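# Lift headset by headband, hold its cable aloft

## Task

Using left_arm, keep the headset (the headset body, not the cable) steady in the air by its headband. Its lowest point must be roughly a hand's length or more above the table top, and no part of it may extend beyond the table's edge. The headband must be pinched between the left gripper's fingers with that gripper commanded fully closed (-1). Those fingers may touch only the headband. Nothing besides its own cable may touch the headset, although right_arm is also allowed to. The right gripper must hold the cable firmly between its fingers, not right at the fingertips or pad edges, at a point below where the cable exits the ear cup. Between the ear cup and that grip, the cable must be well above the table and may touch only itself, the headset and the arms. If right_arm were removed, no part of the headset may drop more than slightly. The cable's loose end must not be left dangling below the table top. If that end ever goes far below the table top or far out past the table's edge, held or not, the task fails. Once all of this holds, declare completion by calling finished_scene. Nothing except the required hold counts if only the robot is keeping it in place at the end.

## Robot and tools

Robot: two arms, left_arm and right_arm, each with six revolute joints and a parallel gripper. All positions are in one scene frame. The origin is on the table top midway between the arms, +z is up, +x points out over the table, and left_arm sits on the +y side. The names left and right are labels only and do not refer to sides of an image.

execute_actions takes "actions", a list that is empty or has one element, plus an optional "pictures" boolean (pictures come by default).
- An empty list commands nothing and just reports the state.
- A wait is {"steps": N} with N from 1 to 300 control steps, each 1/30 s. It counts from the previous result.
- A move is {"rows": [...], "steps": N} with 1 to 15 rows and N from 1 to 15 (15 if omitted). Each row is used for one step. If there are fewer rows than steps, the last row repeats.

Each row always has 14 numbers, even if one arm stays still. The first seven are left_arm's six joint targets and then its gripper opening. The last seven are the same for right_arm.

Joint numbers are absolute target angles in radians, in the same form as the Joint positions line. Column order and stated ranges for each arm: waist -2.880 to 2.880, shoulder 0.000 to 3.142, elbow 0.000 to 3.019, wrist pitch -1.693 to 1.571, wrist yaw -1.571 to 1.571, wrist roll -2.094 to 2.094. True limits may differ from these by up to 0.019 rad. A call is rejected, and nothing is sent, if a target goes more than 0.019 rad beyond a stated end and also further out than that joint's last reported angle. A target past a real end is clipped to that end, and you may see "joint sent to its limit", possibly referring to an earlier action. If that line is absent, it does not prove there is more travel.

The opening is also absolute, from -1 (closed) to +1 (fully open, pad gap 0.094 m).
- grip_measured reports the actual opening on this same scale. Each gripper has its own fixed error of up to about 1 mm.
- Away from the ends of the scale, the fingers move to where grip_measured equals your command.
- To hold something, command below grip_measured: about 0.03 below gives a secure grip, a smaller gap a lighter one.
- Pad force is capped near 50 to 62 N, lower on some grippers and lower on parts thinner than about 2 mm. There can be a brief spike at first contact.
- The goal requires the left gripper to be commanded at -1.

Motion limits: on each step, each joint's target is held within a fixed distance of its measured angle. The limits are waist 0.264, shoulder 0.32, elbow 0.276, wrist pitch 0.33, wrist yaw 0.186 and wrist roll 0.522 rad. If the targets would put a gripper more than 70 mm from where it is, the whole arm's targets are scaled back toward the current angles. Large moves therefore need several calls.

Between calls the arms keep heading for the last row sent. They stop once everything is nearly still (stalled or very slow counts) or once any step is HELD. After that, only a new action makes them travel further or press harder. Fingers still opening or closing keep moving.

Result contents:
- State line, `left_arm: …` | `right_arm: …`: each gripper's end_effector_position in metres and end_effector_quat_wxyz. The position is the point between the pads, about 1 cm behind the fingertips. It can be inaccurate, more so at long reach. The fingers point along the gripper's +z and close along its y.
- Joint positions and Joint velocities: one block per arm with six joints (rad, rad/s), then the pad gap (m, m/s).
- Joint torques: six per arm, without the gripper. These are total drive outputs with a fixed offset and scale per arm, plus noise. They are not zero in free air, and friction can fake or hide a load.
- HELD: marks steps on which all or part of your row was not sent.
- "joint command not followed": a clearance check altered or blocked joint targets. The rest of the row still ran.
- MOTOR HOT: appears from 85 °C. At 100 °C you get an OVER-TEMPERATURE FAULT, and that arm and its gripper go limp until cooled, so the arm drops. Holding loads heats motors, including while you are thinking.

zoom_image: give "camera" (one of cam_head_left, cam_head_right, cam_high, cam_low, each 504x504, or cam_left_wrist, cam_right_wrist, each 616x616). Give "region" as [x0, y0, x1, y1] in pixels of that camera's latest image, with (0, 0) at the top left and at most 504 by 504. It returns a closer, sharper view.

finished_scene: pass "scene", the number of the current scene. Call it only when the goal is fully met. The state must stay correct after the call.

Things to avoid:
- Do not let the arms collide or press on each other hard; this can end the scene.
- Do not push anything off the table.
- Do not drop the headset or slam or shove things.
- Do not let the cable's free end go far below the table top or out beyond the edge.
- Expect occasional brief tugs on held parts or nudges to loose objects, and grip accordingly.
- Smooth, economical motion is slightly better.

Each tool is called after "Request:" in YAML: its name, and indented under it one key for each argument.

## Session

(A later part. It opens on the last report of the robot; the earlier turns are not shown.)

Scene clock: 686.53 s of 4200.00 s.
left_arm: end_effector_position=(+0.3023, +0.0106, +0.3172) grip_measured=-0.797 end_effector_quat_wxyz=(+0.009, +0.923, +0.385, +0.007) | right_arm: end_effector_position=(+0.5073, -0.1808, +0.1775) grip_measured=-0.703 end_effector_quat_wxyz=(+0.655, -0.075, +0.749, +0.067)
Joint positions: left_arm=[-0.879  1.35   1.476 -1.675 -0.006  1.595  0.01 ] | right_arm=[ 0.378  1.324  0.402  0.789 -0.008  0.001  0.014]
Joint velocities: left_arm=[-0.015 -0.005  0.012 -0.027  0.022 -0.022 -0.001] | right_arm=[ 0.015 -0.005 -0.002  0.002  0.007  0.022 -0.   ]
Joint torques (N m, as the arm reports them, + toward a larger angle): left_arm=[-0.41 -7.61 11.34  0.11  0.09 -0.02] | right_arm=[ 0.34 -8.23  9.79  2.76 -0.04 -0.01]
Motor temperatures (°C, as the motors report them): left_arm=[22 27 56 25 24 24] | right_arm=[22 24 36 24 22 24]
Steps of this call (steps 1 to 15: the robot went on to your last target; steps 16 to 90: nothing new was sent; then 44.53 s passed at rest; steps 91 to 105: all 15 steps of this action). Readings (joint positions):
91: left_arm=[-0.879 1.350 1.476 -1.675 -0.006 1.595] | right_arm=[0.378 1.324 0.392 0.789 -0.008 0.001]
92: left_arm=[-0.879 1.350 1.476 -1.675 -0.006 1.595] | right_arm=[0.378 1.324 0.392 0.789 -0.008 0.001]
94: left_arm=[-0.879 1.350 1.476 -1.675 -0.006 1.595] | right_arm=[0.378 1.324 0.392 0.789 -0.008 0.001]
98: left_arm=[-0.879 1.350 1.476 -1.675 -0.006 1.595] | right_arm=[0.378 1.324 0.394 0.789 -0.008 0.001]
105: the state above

Request:
execute_actions:
  actions:
    - {"rows": [[-0.875,1.345,1.50,-1.675,-0.006,1.59,-1,0.385,1.322,0.43,0.81,-0.008,0.0,-0.75],[-0.875,1.345,1.50,-1.675,-0.006,1.59,-1,0.385,1.322,0.422,0.81,-0.008,0.0,-0.8],[-0.875,1.345,1.50,-1.675,-0.006,1.59,-1,0.385,1.322,0.422,0.81,-0.008,0.0,-0.84],[-0.875,1.345,1.50,-1.675,-0.006,1.59,-1,0.385,1.322,0.422,0.81,-0.008,0.0,-0.87],[-0.875,1.345,1.50,-1.675,-0.006,1.59,-1,0.385,1.322,0.422,0.81,-0.008,0.0,-0.9],[-0.875,1.345,1.50,-1.675,-0.006,1.59,-1,0.385,1.322,0.422,0.81,-0.008,0.0,-0.92],[-0.875,1.345,1.50,-1.675,-0.006,1.59,-1,0.385,1.322,0.422,0.81,-0.008,0.0,-0.94],[-0.875,1.345,1.50,-1.675,-0.006,1.59,-1,0.385,1.322,0.422,0.81,-0.008,0.0,-0.96],[-0.875,1.345,1.50,-1.675,-0.006,1.59,-1,0.385,1.322,0.422,0.81,-0.008,0.0,-0.98],[-0.875,1.345,1.50,-1.675,-0.006,1.59,-1,0.385,1.322,0.422,0.81,-0.008,0.0,-1]], "steps": 15}

Request:
zoom_image:
  camera: "cam_right_wrist"
  region: [220, 200, 400, 380]

Request:
zoom_image:
  camera: "cam_low"
  region: [80, 170, 240, 320]

Scene clock: 698.80 s of 4200.00 s.
left_arm: end_effector_position=(+0.3023, +0.0106, +0.3172) grip_measured=-0.797 end_effector_quat_wxyz=(+0.009, +0.923, +0.385, +0.007) | right_arm: end_effector_position=(+0.5073, -0.1808, +0.1775) grip_measured=-0.937 end_effector_quat_wxyz=(+0.655, -0.075, +0.749, +0.067)
Joint positions: left_arm=[-0.879  1.35   1.476 -1.675 -0.006  1.595  0.01 ] | right_arm=[ 0.378  1.324  0.402  0.789 -0.008  0.001  0.003]
Joint velocities: left_arm=[-0.005  0.005 -0.012 -0.007 -0.066 -0.139 -0.001] | right_arm=[ 0.005 -0.005  0.022 -0.002 -0.051  0.037 -0.001]
Joint torques (N m, as the arm reports them, + toward a larger angle): left_arm=[-0.3  -7.6  11.35  0.11  0.09 -0.01] | right_arm=[ 0.18 -8.33  8.23  2.85 -0.03  0.  ]
Motor temperatures (°C, as the motors report them): left_arm=[22 27 56 25 24 24] | right_arm=[22 24 37 24 22 24]
Steps of this call (steps 1 to 15: the robot went on to your last target; steps 16 to 90: nothing new was sent; then 8.77 s passed at rest; steps 91 to 105: all 15 steps of this action). Readings (joint positions):
91: left_arm=[-0.879 1.350 1.476 -1.675 -0.006 1.595] | right_arm=[0.378 1.324 0.402 0.789 -0.008 0.001]
92: left_arm=[-0.879 1.350 1.476 -1.675 -0.006 1.595] | right_arm=[0.378 1.324 0.402 0.789 -0.008 0.001]
94: left_arm=[-0.879 1.350 1.476 -1.675 -0.006 1.595] | right_arm=[0.378 1.324 0.402 0.789 -0.008 0.001]
98: left_arm=[-0.879 1.350 1.476 -1.675 -0.006 1.595] | right_arm=[0.378 1.324 0.402 0.789 -0.008 0.001]
105: the state above

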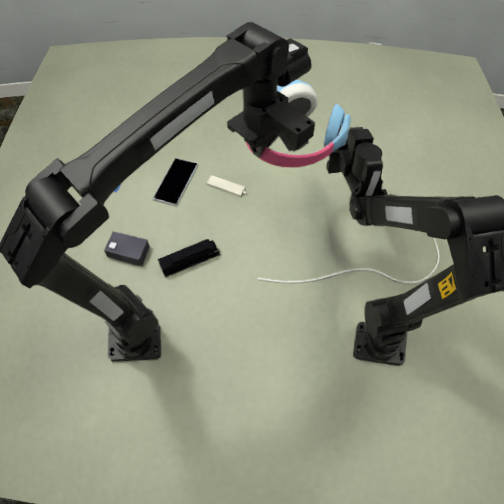

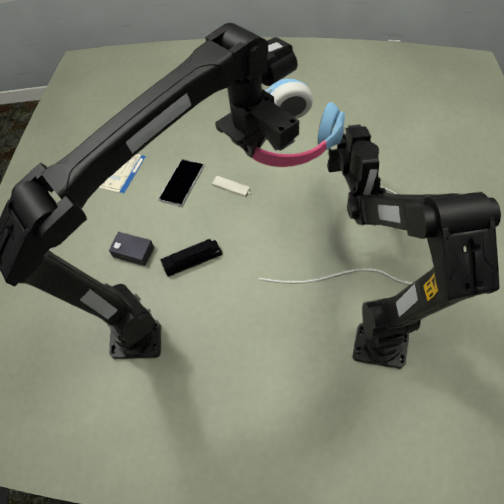

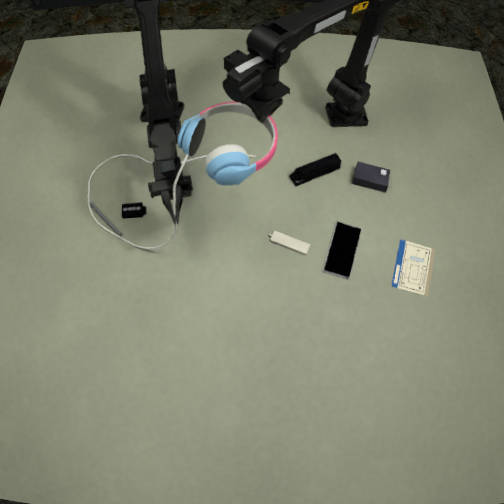

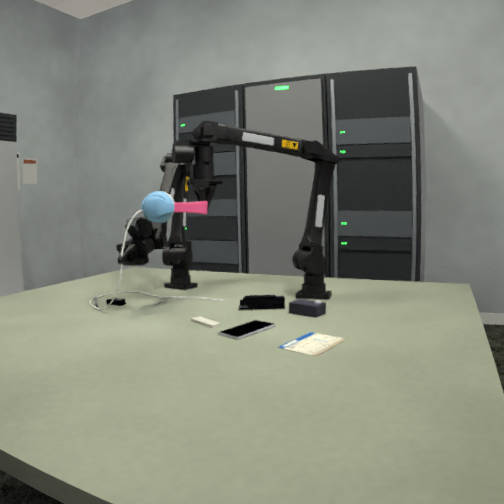

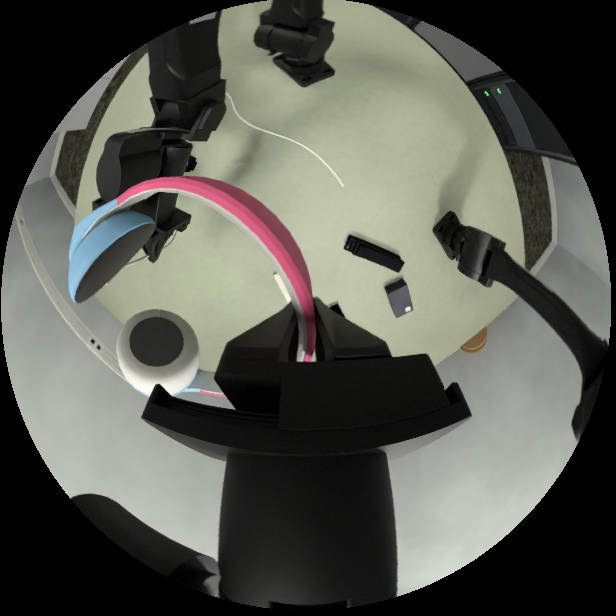

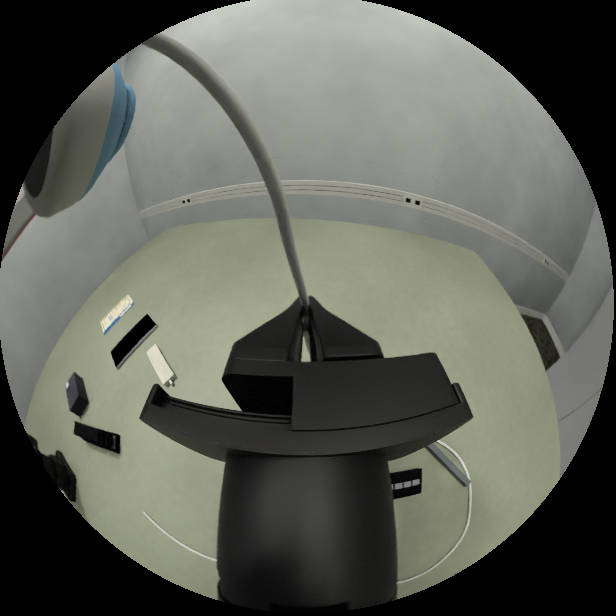

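Region (220, 200, 400, 380) of cam_right_wrist's 616x616 image, scaled by 2.800, with more detail than that image has.

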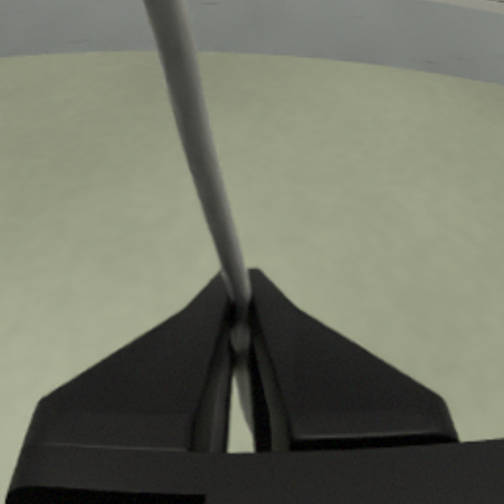

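Region (80, 170, 240, 320) of cam_low's 504x504 image, scaled by 3.150, with more detail than that image has; it fills the top 472 rows of this view, and the rest is white.

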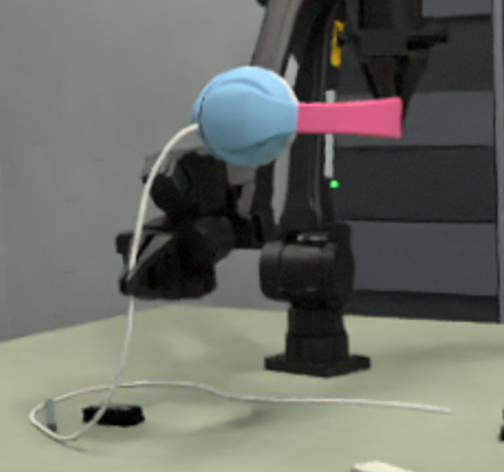

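Request:
zoom_image:
  camera: "cam_high"
  region: [140, 150, 220, 250]

Request:
zoom_image:
  camera: "cam_left_wrist"
  region: [60, 180, 220, 320]

Request:
execute_actions:
  actions: []
  pictures: false

Region (140, 150, 220, 250) of cam_high's 504x504 image, scaled by 5.040, with more detail than that image has; it fills the left 403 columns of this view, and the rest is white.

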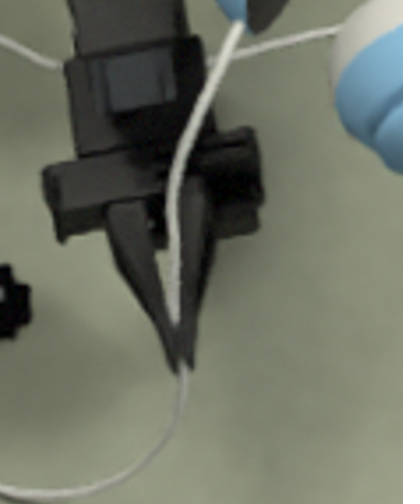

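Region (60, 180, 220, 320) of cam_left_wrist's 616x616 image, scaled by 3.150, with more detail than that image has; it fills the top 441 rows of this view, and the rest is white.

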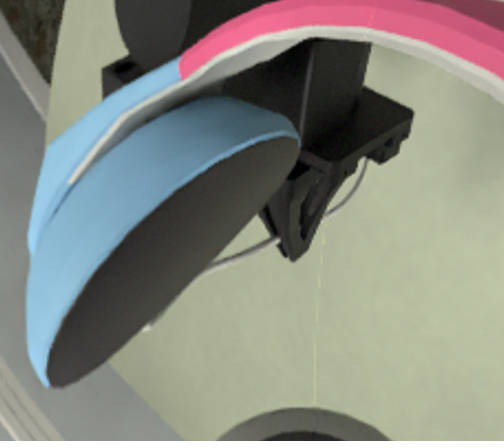

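Scene clock: 707.60 s of 4200.00 s.
left_arm: end_effector_position=(+0.3023, +0.0106, +0.3172) grip_measured=-0.797 end_effector_quat_wxyz=(+0.009, +0.923, +0.385, +0.007) | right_arm: end_effector_position=(+0.5073, -0.1808, +0.1775) grip_measured=-0.937 end_effector_quat_wxyz=(+0.655, -0.075, +0.749, +0.067)
Joint positions: left_arm=[-0.879  1.35   1.476 -1.675 -0.006  1.595  0.01 ] | right_arm=[ 0.378  1.324  0.402  0.789 -0.008  0.001  0.003]
Joint velocities: left_arm=[-0.015  0.005 -0.027 -0.012  0.037 -0.051 -0.001] | right_arm=[-0.015 -0.005 -0.007 -0.002  0.007 -0.11   0.001]
Joint torques (N m, as the arm reports them, + toward a larger angle): left_arm=[-0.31 -7.63 11.37  0.07  0.09 -0.02] | right_arm=[ 0.31 -8.32  8.2   2.79 -0.04  0.02]
Motor temperatures (°C, as the motors report them): left_arm=[22 27 56 25 24 24] | right_arm=[22 24 37 24 22 24]
Steps of this call (steps 1 to 15: the robot went on to your last target; steps 16 to 90: nothing new was sent; then 5.80 s passed at rest). Readings (joint positions):
1: left_arm=[-0.879 1.350 1.476 -1.675 -0.006 1.595] | right_arm=[0.378 1.324 0.402 0.789 -0.008 0.001]
2: left_arm=[-0.879 1.350 1.476 -1.675 -0.006 1.595] | right_arm=[0.378 1.324 0.402 0.789 -0.008 0.001]
4: left_arm=[-0.879 1.350 1.476 -1.675 -0.006 1.595] | right_arm=[0.378 1.324 0.402 0.789 -0.008 0.001]
8: left_arm=[-0.879 1.350 1.476 -1.675 -0.006 1.595] | right_arm=[0.378 1.324 0.402 0.789 -0.008 0.001]
90: the state above
All arms were judged still, so your last target was given up. Only a new action makes them travel on or press farther. Fingers that are still opening or closing keep moving.

Request:
finished_scene:
  scene: 2

The scene is finished: the task was done.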